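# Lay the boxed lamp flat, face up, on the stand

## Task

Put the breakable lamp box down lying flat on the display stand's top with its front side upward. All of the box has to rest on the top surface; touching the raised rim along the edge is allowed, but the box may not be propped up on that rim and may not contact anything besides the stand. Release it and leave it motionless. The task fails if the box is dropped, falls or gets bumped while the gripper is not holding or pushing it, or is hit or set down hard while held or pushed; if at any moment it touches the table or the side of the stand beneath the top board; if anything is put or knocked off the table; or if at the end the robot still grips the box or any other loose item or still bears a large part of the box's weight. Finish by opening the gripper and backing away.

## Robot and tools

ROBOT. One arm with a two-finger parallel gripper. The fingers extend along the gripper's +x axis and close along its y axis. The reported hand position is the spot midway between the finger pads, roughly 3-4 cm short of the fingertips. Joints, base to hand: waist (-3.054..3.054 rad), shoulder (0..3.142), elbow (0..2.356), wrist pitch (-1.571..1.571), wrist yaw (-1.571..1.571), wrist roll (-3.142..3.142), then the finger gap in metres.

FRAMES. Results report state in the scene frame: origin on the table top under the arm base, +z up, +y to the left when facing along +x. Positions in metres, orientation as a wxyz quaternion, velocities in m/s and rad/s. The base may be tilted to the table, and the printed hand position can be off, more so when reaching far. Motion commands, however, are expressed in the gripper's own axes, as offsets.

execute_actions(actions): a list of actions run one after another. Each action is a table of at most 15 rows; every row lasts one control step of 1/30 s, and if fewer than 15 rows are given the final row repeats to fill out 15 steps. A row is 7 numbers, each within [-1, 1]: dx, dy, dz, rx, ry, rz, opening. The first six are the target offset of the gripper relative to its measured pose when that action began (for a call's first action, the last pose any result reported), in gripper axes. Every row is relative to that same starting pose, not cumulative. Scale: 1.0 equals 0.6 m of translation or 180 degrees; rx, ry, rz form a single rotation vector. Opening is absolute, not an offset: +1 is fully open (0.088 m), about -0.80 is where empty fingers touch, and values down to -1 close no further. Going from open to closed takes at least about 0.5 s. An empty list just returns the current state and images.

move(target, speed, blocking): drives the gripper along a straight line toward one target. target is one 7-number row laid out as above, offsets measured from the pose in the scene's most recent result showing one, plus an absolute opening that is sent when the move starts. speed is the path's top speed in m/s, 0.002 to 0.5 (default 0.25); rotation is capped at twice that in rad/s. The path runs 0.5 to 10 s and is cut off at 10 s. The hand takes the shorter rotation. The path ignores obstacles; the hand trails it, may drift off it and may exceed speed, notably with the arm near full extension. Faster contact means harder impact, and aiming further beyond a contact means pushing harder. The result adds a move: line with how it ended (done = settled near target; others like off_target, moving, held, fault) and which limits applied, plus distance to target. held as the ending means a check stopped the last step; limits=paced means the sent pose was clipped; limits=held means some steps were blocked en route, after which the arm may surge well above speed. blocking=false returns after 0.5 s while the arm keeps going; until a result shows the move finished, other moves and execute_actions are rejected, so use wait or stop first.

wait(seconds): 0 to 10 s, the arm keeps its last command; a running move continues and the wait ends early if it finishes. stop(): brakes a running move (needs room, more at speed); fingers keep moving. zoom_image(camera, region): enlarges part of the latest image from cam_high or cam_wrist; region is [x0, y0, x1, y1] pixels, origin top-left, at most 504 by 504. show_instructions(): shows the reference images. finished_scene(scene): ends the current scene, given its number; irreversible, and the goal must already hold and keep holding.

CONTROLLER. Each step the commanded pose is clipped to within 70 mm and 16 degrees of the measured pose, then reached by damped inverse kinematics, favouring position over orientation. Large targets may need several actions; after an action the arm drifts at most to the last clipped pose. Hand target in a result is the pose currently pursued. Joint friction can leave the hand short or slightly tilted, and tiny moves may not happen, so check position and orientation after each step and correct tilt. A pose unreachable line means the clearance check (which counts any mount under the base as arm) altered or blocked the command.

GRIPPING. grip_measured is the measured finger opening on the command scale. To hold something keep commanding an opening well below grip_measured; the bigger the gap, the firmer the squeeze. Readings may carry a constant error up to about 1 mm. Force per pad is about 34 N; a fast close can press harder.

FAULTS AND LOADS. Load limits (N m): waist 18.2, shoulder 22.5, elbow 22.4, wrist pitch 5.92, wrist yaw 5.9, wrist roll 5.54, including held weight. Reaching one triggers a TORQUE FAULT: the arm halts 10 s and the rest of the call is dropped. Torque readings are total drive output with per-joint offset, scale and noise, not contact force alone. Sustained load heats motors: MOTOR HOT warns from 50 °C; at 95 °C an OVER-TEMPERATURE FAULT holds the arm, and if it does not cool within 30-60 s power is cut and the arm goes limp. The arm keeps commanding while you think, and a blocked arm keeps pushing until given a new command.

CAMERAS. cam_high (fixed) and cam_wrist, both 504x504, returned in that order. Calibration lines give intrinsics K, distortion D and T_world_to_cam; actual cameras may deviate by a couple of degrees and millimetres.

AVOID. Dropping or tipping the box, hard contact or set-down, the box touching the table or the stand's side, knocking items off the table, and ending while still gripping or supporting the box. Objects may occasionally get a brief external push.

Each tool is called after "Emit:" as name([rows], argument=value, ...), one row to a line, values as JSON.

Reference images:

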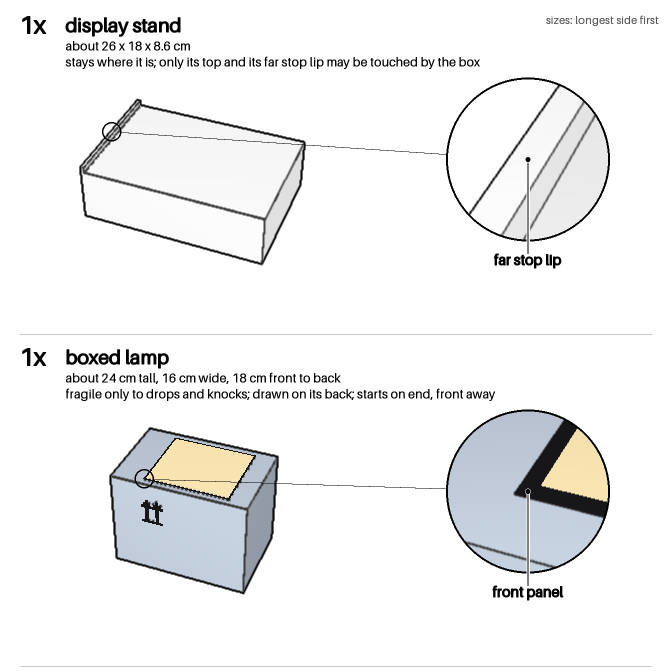

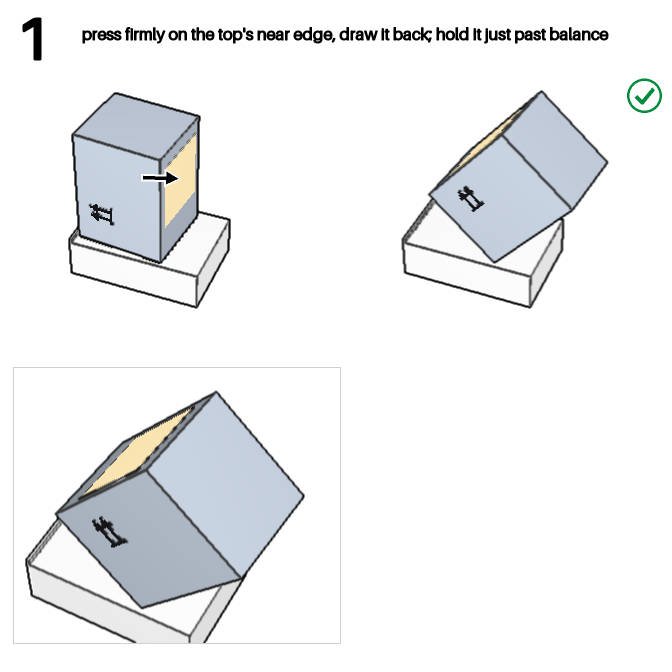

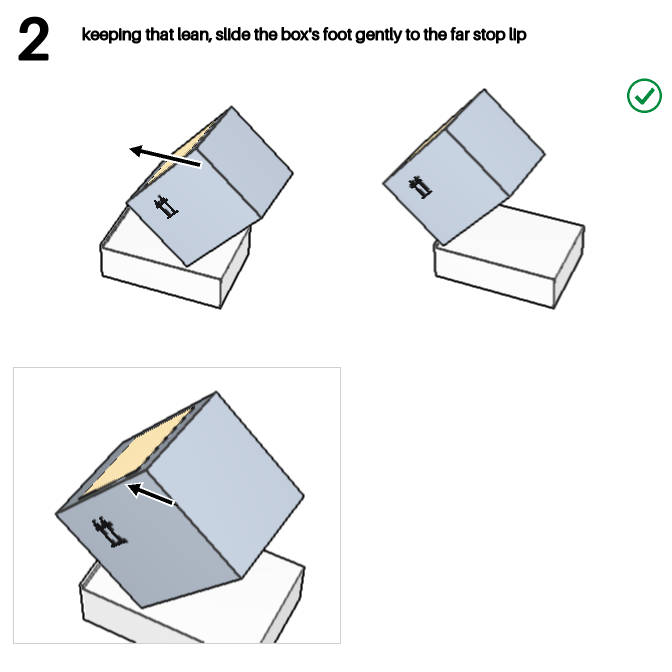

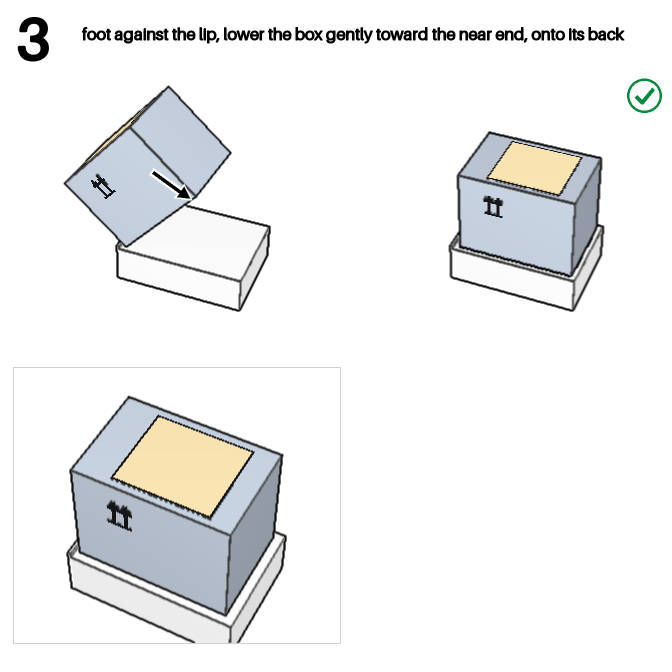

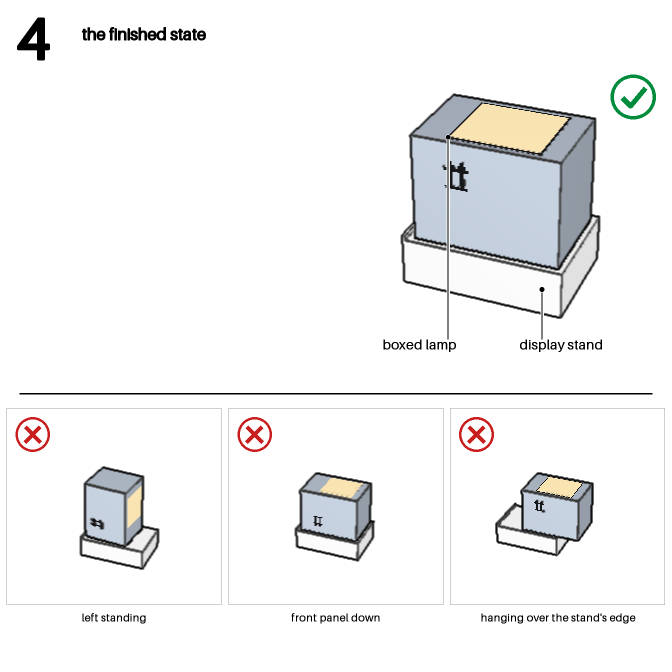

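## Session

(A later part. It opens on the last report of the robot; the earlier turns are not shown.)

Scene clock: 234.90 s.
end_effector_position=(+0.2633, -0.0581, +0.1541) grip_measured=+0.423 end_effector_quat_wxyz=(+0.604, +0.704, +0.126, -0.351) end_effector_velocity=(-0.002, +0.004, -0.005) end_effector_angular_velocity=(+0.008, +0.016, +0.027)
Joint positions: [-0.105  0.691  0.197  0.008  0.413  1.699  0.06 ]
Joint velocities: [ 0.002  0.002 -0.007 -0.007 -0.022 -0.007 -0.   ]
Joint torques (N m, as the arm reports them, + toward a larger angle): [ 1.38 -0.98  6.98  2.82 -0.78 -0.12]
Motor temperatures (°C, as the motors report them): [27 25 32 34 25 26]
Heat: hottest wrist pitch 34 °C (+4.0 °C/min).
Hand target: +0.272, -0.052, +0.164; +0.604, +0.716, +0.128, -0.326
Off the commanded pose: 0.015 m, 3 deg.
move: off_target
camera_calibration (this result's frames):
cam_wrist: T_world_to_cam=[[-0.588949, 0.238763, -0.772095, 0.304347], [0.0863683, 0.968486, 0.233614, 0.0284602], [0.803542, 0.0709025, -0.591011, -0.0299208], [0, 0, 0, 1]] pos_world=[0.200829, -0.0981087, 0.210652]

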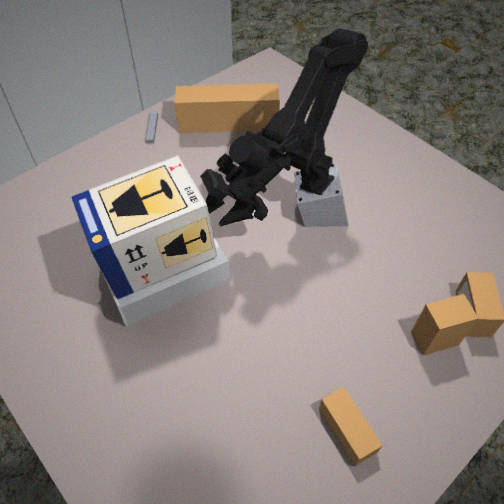

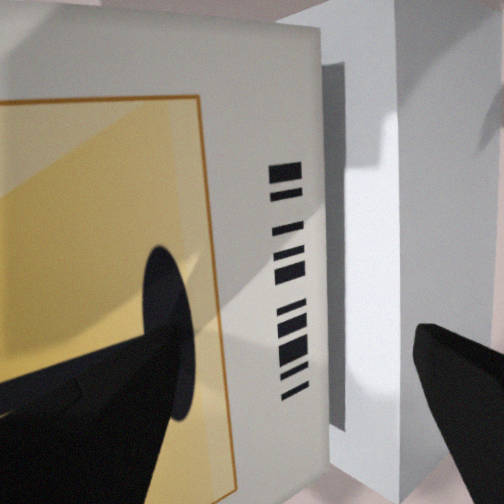

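Emit:
execute_actions([
  [[-0.002,0.0185,-0.014,0.002,0.0146,0.0096,0.43],[-0.0015,0.0172,-0.014,0.002,0.0146,0.0096,0.43],[-0.001,0.016,-0.014,0.002,0.0146,0.0096,0.43],[-0.0006,0.0148,-0.014,0.002,0.0146,0.0096,0.43]],
  [[-0.002,0.0185,-0.014,0.002,0.0146,0.0096,0.43],[-0.0015,0.0172,-0.014,0.002,0.0146,0.0096,0.43],[-0.001,0.016,-0.014,0.002,0.0146,0.0096,0.43],[-0.0006,0.0148,-0.014,0.002,0.0146,0.0096,0.43]],
  [[-0.002,0.0185,-0.014,0.002,0.0146,0.0096,0.43],[-0.0015,0.0172,-0.014,0.002,0.0146,0.0096,0.43],[-0.001,0.016,-0.014,0.002,0.0146,0.0096,0.43],[-0.0006,0.0148,-0.014,0.002,0.0146,0.0096,0.43]],
  [[-0.002,0.0185,-0.014,0.002,0.0146,0.0096,0.43],[-0.0015,0.0172,-0.014,0.002,0.0146,0.0096,0.43],[-0.001,0.016,-0.014,0.002,0.0146,0.0096,0.43],[-0.0006,0.0148,-0.014,0.002,0.0146,0.0096,0.43]],
])

Scene clock: 242.80 s.
end_effector_position=(+0.2596, -0.0481, +0.1439) grip_measured=+0.424 end_effector_quat_wxyz=(+0.599, +0.711, +0.150, -0.337) end_effector_velocity=(-0.002, +0.004, -0.003) end_effector_angular_velocity=(+0.009, +0.010, +0.026)
Joint positions: [-0.105  0.692  0.163  0.03   0.356  1.699  0.06 ]
Joint velocities: [ 0.002 -0.002 -0.007 -0.007 -0.022 -0.007 -0.   ]
Joint torques (N m, as the arm reports them, + toward a larger angle): [ 0.85 -1.49  6.59  2.92 -0.51 -0.15]
Motor temperatures (°C, as the motors report them): [27 25 33 37 25 26]
Heat: hottest wrist pitch 37 °C (+6.0 °C/min).
Hand target: +0.268, -0.045, +0.154; +0.600, +0.720, +0.146, -0.317
Off the commanded pose: 0.013 m, 3 deg.
camera_calibration (this result's frames):
cam_wrist: T_world_to_cam=[[-0.60498, 0.238885, -0.759561, 0.294214], [0.0435952, 0.962441, 0.267968, 0.0274066], [0.795046, 0.129002, -0.592672, -0.0284937], [0, 0, 0, 1]] pos_world=[0.199453, -0.0929848, 0.199242]

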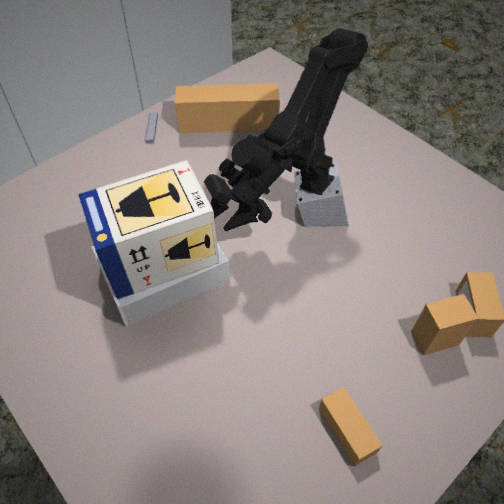

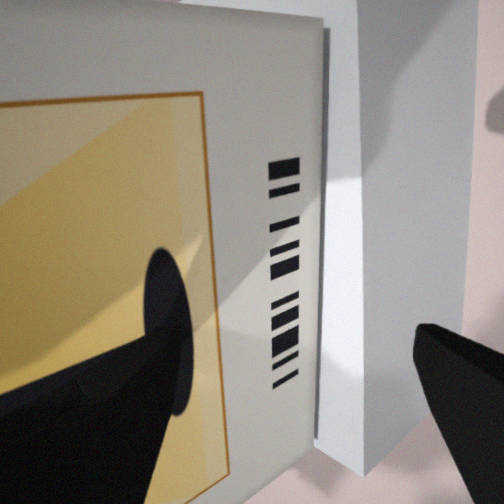

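Lateral shifted ~9 mm; cut that bias and finish lowering.

Emit:
execute_actions([
  [[-0.002,0.0185,-0.007,0.002,0.008,0.0096,0.43],[-0.0015,0.0172,-0.007,0.002,0.008,0.0096,0.43],[-0.001,0.016,-0.007,0.002,0.008,0.0096,0.43],[-0.0006,0.0148,-0.007,0.002,0.008,0.0096,0.43]],
  [[-0.002,0.0185,-0.007,0.002,0.008,0.0096,0.43],[-0.0015,0.0172,-0.007,0.002,0.008,0.0096,0.43],[-0.001,0.016,-0.007,0.002,0.008,0.0096,0.43],[-0.0006,0.0148,-0.007,0.002,0.008,0.0096,0.43]],
  [[-0.002,0.0185,-0.007,0.002,0.008,0.0096,0.43],[-0.0015,0.0172,-0.007,0.002,0.008,0.0096,0.43],[-0.001,0.016,-0.007,0.002,0.008,0.0096,0.43],[-0.0006,0.0148,-0.007,0.002,0.008,0.0096,0.43]],
  [[-0.0006,0.0148,-0.007,0.002,0.008,0.0096,0.43],[0,0.013,-0.006,0.002,0.007,0.008,0.43],[0,0.011,-0.005,0.002,0.006,0.007,0.43],[0,0.009,-0.004,0.002,0.005,0.006,0.43]],
])

Emit:
zoom_image(camera="cam_high", region=[60, 110, 300, 350])

Scene clock: 248.20 s.
end_effector_position=(+0.2580, -0.0464, +0.1395) grip_measured=+0.426 end_effector_quat_wxyz=(+0.596, +0.714, +0.156, -0.333) end_effector_velocity=(-0.003, +0.001, -0.003) end_effector_angular_velocity=(-0.002, +0.018, +0.011)
Joint positions: [-0.118  0.692  0.146  0.048  0.326  1.696  0.06 ]
Joint velocities: [-0.002 -0.007 -0.002 -0.022 -0.007 -0.007  0.   ]
Joint torques (N m, as the arm reports them, + toward a larger angle): [ 0.18 -1.5   5.62  2.29 -0.21 -0.1 ]
Motor temperatures (°C, as the motors report them): [27 25 33 39 25 26]
Heat: hottest wrist pitch 39 °C (+7.1 °C/min).
Hand target: +0.262, -0.046, +0.145; +0.596, +0.719, +0.152, -0.322
Off the commanded pose: 0.007 m, 1 deg.
camera_calibration (this result's frames):
cam_wrist: T_world_to_cam=[[-0.607207, 0.243165, -0.75642, 0.289806], [0.0326198, 0.958844, 0.282052, 0.0276328], [0.793874, 0.14659, -0.590149, -0.0292533], [0, 0, 0, 1]] pos_world=[0.198294, -0.0926778, 0.194157]

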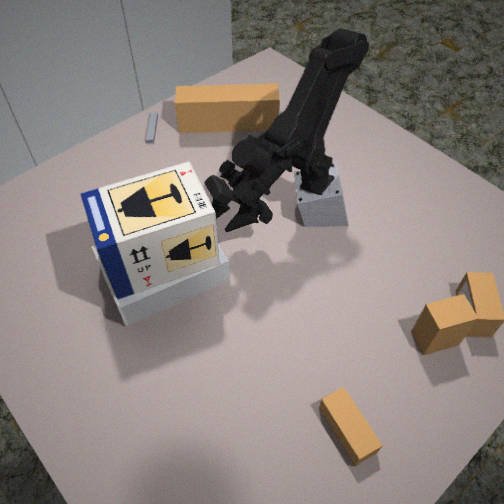

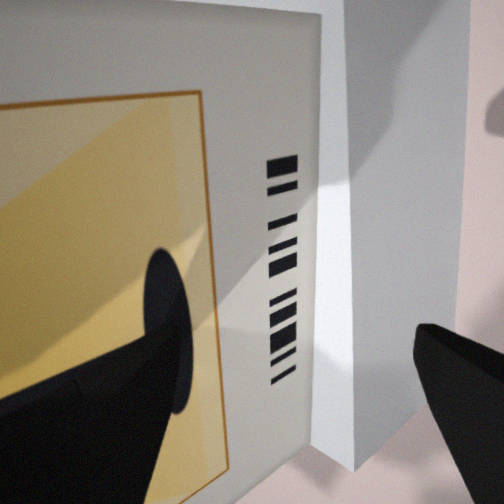

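Region (60, 110, 300, 350) of cam_high's 504x504 image, scaled by 2.100, with more detail than that image has.

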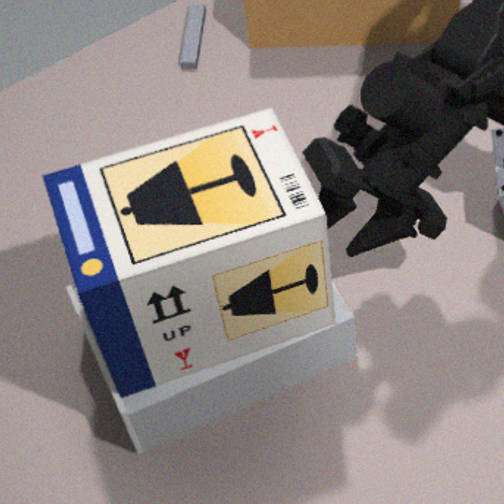

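Emit:
execute_actions([
  [[0.002,0.012,-0.015,0.002,0.014,0.007,0.43]],
  [[0.002,0.012,-0.015,0.002,0.014,0.007,0.43]],
  [[0.002,0.012,-0.015,0.002,0.014,0.007,0.43]],
])

Scene clock: 252.37 s.
end_effector_position=(+0.2588, -0.0457, +0.1384) grip_measured=+0.423 end_effector_quat_wxyz=(+0.591, +0.721, +0.150, -0.328) end_effector_velocity=(-0.004, -0.000, -0.004) end_effector_angular_velocity=(+0.008, +0.021, -0.002)
Joint positions: [-0.117  0.699  0.131  0.084  0.325  1.709  0.06 ]
Joint velocities: [-0.007 -0.002 -0.002 -0.022 -0.007  0.007 -0.   ]
Joint torques (N m, as the arm reports them, + toward a larger angle): [ 1.09  0.03  6.23  2.78 -0.86 -0.11]
Motor temperatures (°C, as the motors report them): [27 25 34 40 25 26]
Heat: hottest wrist pitch 40 °C (+8.0 °C/min).
Hand target: +0.266, -0.039, +0.144; +0.591, +0.729, +0.156, -0.308
Off the commanded pose: 0.012 m, 3 deg.
camera_calibration (this result's frames):
cam_wrist: T_world_to_cam=[[-0.591882, 0.256789, -0.764025, 0.287029], [0.0367011, 0.955497, 0.29271, 0.0246228], [0.805188, 0.145209, -0.574966, -0.0357149], [0, 0, 0, 1]] pos_world=[0.197741, -0.0920466, 0.191555]

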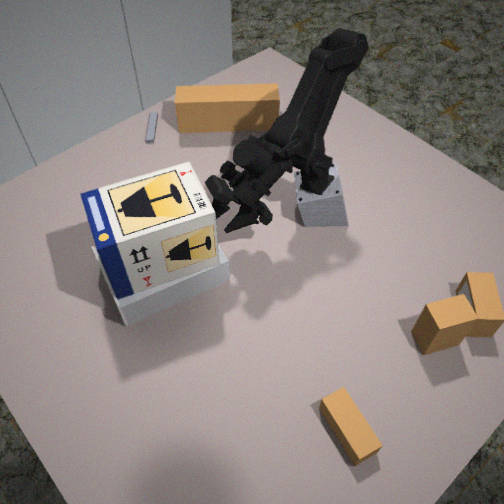

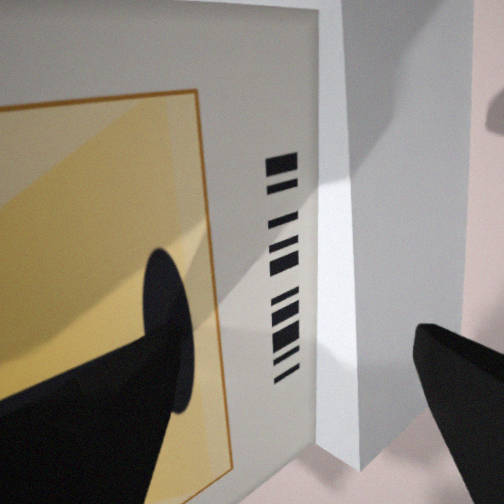

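Emit:
move(target=[-0.03,-0.02,0,0,0,0,0.43], speed=0.03)

Emit:
move(target=[-0.05,0.03,0.15,0,0,0,-0.8], speed=0.1)

Scene clock: 257.70 s.
end_effector_position=(+0.2403, -0.0401, +0.1430) grip_measured=+0.430 end_effector_quat_wxyz=(+0.592, +0.721, +0.149, -0.327) end_effector_velocity=(-0.004, +0.000, +0.001) end_effector_angular_velocity=(-0.009, +0.003, +0.007)
Joint positions: [-0.045  0.509  0.108 -0.092  0.389  1.744  0.06 ]
Joint velocities: [ 0.007 -0.037 -0.002 -0.037  0.007 -0.007 -0.   ]
Joint torques (N m, as the arm reports them, + toward a larger angle): [ 0.3  -1.34  4.38  1.07  0.12  0.11]
Motor temperatures (°C, as the motors report them): [27 25 34 41 25 26]
Heat: hottest wrist pitch 41 °C (+9.1 °C/min).
Hand target: +0.238, -0.039, +0.141; +0.592, +0.721, +0.150, -0.329
Off the commanded pose: 0.003 m, 0 deg.
move: done
camera_calibration (this result's frames):
cam_wrist: T_world_to_cam=[[-0.58952, 0.255858, -0.766161, 0.277805], [0.0354999, 0.955798, 0.291872, 0.0189694], [0.806973, 0.144866, -0.572545, -0.0197861], [0, 0, 0, 1]] pos_world=[0.179065, -0.0863433, 0.195978]

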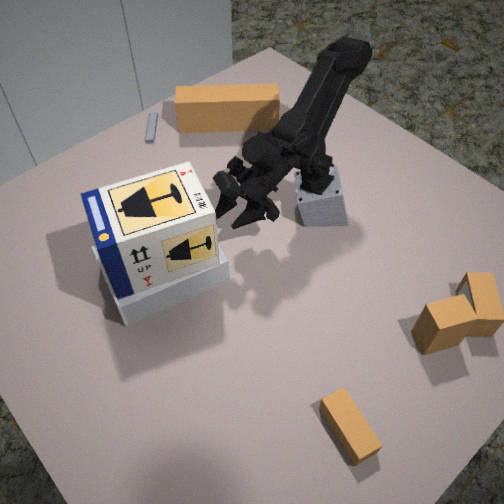

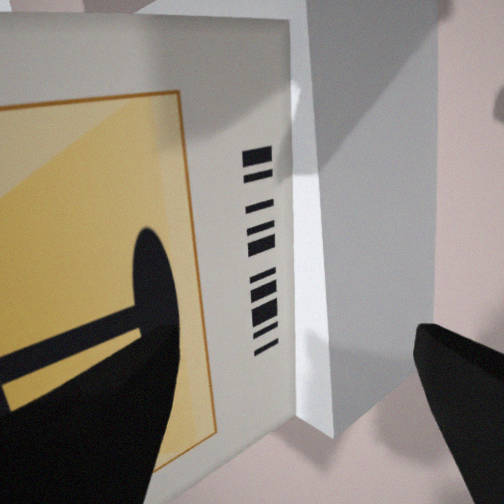

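Scene clock: 259.20 s.
end_effector_position=(+0.2005, -0.1229, +0.1645) grip_measured=-0.800 end_effector_quat_wxyz=(+0.587, +0.725, +0.149, -0.328) end_effector_velocity=(-0.003, +0.001, -0.002) end_effector_angular_velocity=(+0.005, +0.009, +0.017)
Joint positions: [-1.075  0.38   0.221 -0.377 -0.53   1.263  0.   ]
Joint velocities: [-0.032  0.007  0.002 -0.022 -0.037 -0.037  0.   ]
Joint torques (N m, as the arm reports them, + toward a larger angle): [-0.25 -0.31  6.81  1.01 -0.23 -0.14]
Motor temperatures (°C, as the motors report them): [27 25 34 40 25 26]
Heat: hottest wrist pitch 40 °C (+8.0 °C/min).
Hand target: +0.202, -0.125, +0.169; +0.591, +0.723, +0.147, -0.326
Off the commanded pose: 0.005 m, 1 deg.
move: done
camera_calibration (this result's frames):
cam_wrist: T_world_to_cam=[[-0.588344, 0.267484, -0.763088, 0.292762], [0.0403855, 0.952245, 0.302651, 0.0900864], [0.807601, 0.147245, -0.571051, 0.0366079], [0, 0, 0, 1]] pos_world=[0.139042, -0.169484, 0.217043]

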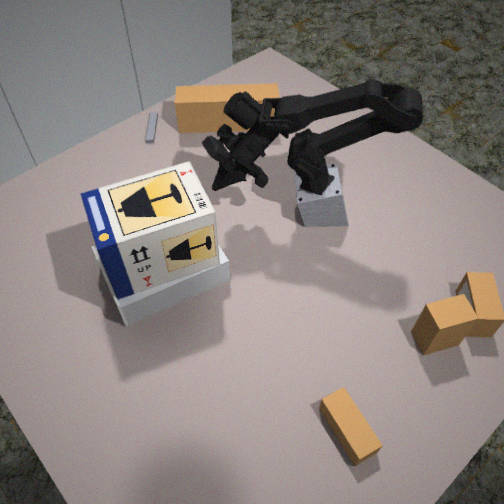

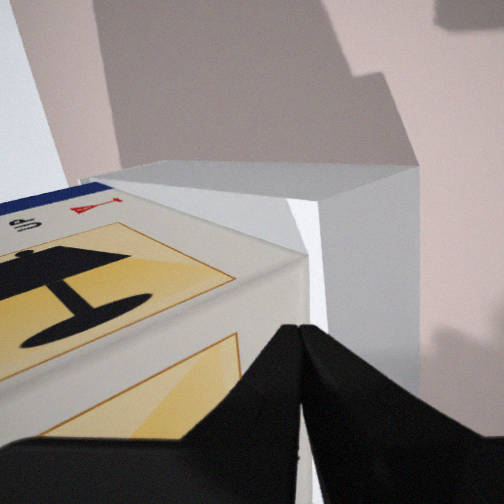

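Emit:
move(target=[0.051,0.043,-0.055,0,0,0,-0.8], speed=0.08)

Emit:
move(target=[0.03,0.02,0,0,0,0,-0.8], speed=0.01)

Emit:
zoom_image(camera="cam_high", region=[60, 110, 300, 350])

Scene clock: 267.70 s.
end_effector_position=(+0.2449, -0.1023, +0.1618) grip_measured=-0.800 end_effector_quat_wxyz=(+0.586, +0.723, +0.155, -0.332) end_effector_velocity=(+0.005, -0.001, +0.003) end_effector_angular_velocity=(-0.006, -0.021, -0.000)
Joint positions: [-0.613  0.56   0.238 -0.153 -0.12   1.491  0.   ]
Joint velocities: [0.012 0.017 0.002 0.037 0.007 0.007 0.   ]
Joint torques (N m, as the arm reports them, + toward a larger angle): [ 0.22 -0.94  6.61  1.45  0.    0.08]
Motor temperatures (°C, as the motors report them): [27 25 35 39 25 26]
Heat: hottest wrist pitch 39 °C (+7.1 °C/min).
Hand target: +0.248, -0.104, +0.167; +0.588, +0.724, +0.150, -0.329
Off the commanded pose: 0.007 m, 1 deg.
move: done
camera_calibration (this result's frames):
cam_wrist: T_world_to_cam=[[-0.599964, 0.267664, -0.753922, 0.312654], [0.0417523, 0.951563, 0.304606, 0.0687416], [0.798937, 0.151275, -0.582079, 0.000422549], [0, 0, 0, 1]] pos_world=[0.184373, -0.149162, 0.215024]

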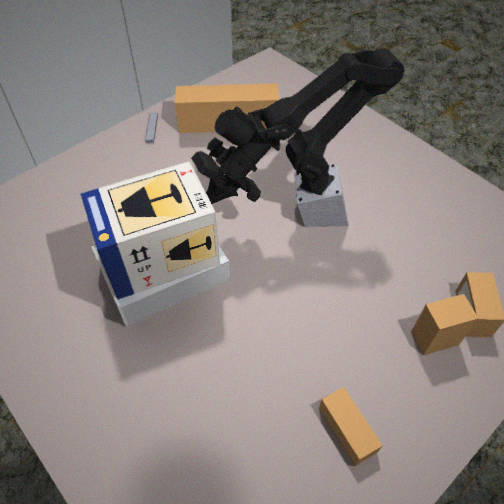

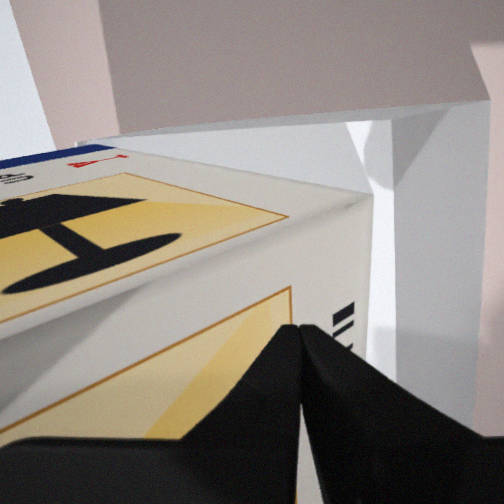

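Scene clock: 270.10 s.
end_effector_position=(+0.2600, -0.1084, +0.1536) grip_measured=-0.800 end_effector_quat_wxyz=(+0.582, +0.722, +0.156, -0.339) end_effector_velocity=(-0.002, -0.000, -0.004) end_effector_angular_velocity=(-0.003, +0.020, -0.001)
Joint positions: [-0.598  0.713  0.256 -0.029 -0.099  1.502  0.   ]
Joint velocities: [-0.002  0.007 -0.002 -0.007  0.007 -0.007  0.   ]
Joint torques (N m, as the arm reports them, + toward a larger angle): [ 0.79 -1.04  6.84  1.53 -0.09 -0.04]
Motor temperatures (°C, as the motors report them): [27 25 35 39 25 26]
Heat: hottest wrist pitch 39 °C (+6.1 °C/min).
Hand target: +0.265, -0.109, +0.159; +0.586, +0.723, +0.155, -0.332
Off the commanded pose: 0.007 m, 1 deg.
move: done
camera_calibration (this result's frames):
cam_wrist: T_world_to_cam=[[-0.607566, 0.275243, -0.745054, 0.318655], [0.0542442, 0.950226, 0.306804, 0.072726], [0.792415, 0.145989, -0.592255, -0.0127532], [0, 0, 0, 1]] pos_world=[0.199764, -0.154952, 0.207549]

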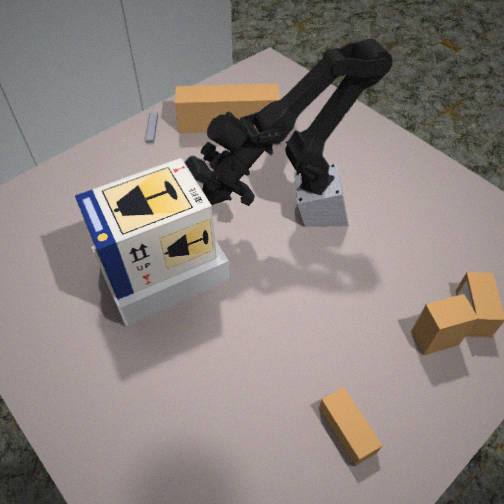

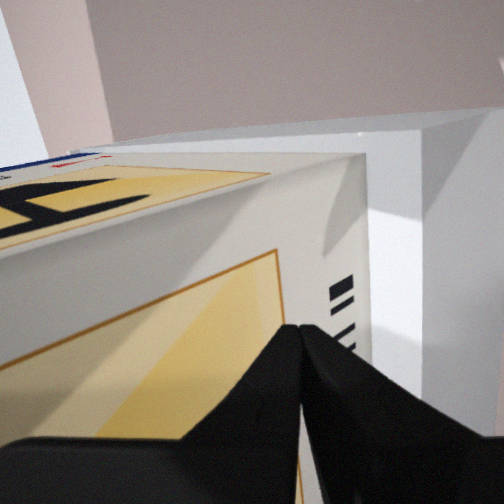

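Region (60, 110, 300, 350) of cam_high's 504x504 image, scaled by 2.100, with more detail than that image has.

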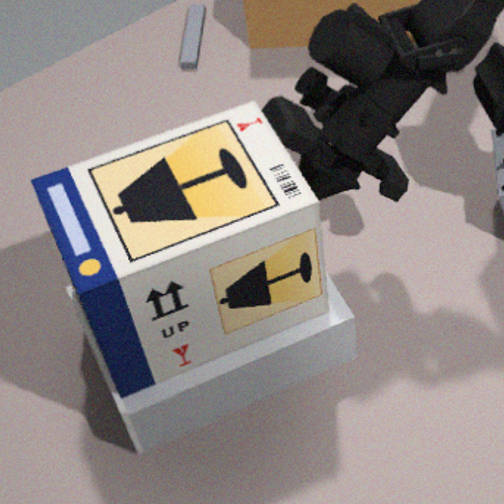

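Emit:
move(target=[-0.015,-0.012,0,0,0,0,-0.8], speed=0.006)

Emit:
move(target=[-0.06,-0.02,0.03,0,0,0,-0.8], speed=0.08)

Scene clock: 276.53 s.
end_effector_position=(+0.2511, -0.1054, +0.1563) grip_measured=-0.800 end_effector_quat_wxyz=(+0.582, +0.723, +0.155, -0.338) end_effector_velocity=(-0.004, -0.000, -0.002) end_effector_angular_velocity=(+0.006, +0.013, -0.012)
Joint positions: [-0.606  0.634  0.241 -0.091 -0.107  1.5    0.   ]
Joint velocities: [-0.002 -0.012 -0.002 -0.022  0.007  0.007  0.   ]
Joint torques (N m, as the arm reports them, + toward a larger angle): [-0.14 -2.3   4.29  1.08 -0.12 -0.15]
Motor temperatures (°C, as the motors report them): [27 25 35 39 25 26]
Heat: hottest wrist pitch 39 °C (+6.1 °C/min).
Hand target: +0.249, -0.105, +0.154; +0.582, +0.722, +0.156, -0.339
Off the commanded pose: 0.003 m, 0 deg.
move: done
camera_calibration (this result's frames):
cam_wrist: T_world_to_cam=[[-0.604939, 0.275805, -0.746981, 0.314095], [0.0537352, 0.950099, 0.307285, 0.0695452], [0.794457, 0.145749, -0.589573, -0.00550987], [0, 0, 0, 1]] pos_world=[0.190649, -0.151901, 0.210004]

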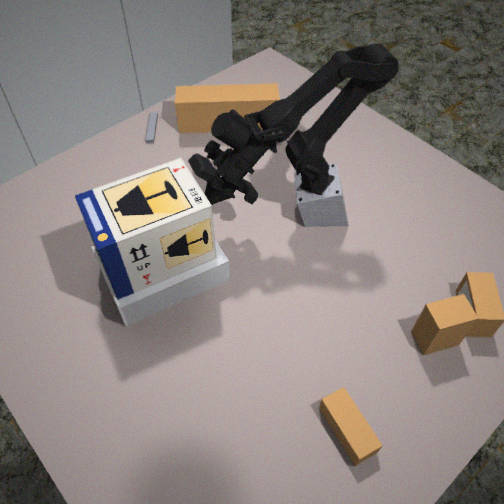

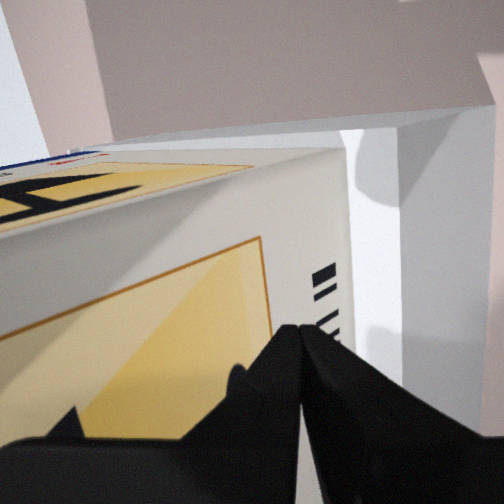

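Scene clock: 277.53 s.
end_effector_position=(+0.2111, -0.1114, +0.1654) grip_measured=-0.800 end_effector_quat_wxyz=(+0.577, +0.725, +0.158, -0.341) end_effector_velocity=(-0.003, +0.006, -0.002) end_effector_angular_velocity=(+0.011, +0.003, +0.039)
Joint positions: [-0.869  0.386  0.241 -0.38  -0.337  1.376  0.   ]
Joint velocities: [-0.022 -0.017 -0.002 -0.037 -0.051 -0.037  0.   ]
Joint torques (N m, as the arm reports them, + toward a larger angle): [-0.2  -1.27  6.38  1.07 -0.14 -0.14]
Motor temperatures (°C, as the motors report them): [27 25 35 39 25 26]
Heat: hottest wrist pitch 39 °C (+6.0 °C/min).
Hand target: +0.212, -0.113, +0.170; +0.582, +0.724, +0.154, -0.338
Off the commanded pose: 0.005 m, 1 deg.
move: done
camera_calibration (this result's frames):
cam_wrist: T_world_to_cam=[[-0.610647, 0.285023, -0.738832, 0.299273], [0.0588768, 0.946741, 0.316568, 0.0716509], [0.789711, 0.149811, -0.594906, 0.0348549], [0, 0, 0, 1]] pos_world=[0.151006, -0.158356, 0.219165]

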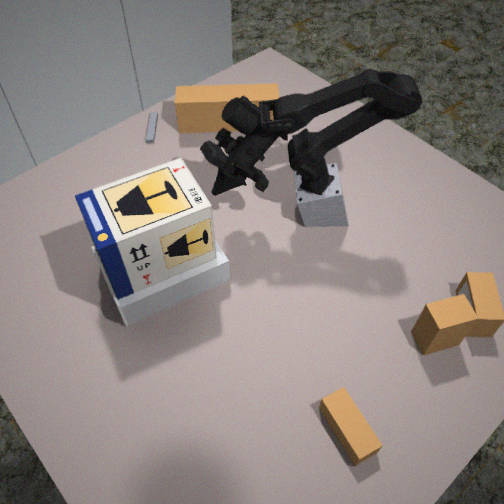

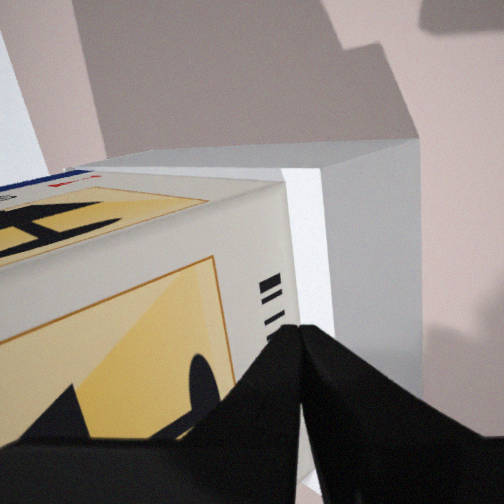

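Emit:
finished_scene(scene=1)

The scene is finished: the task was done.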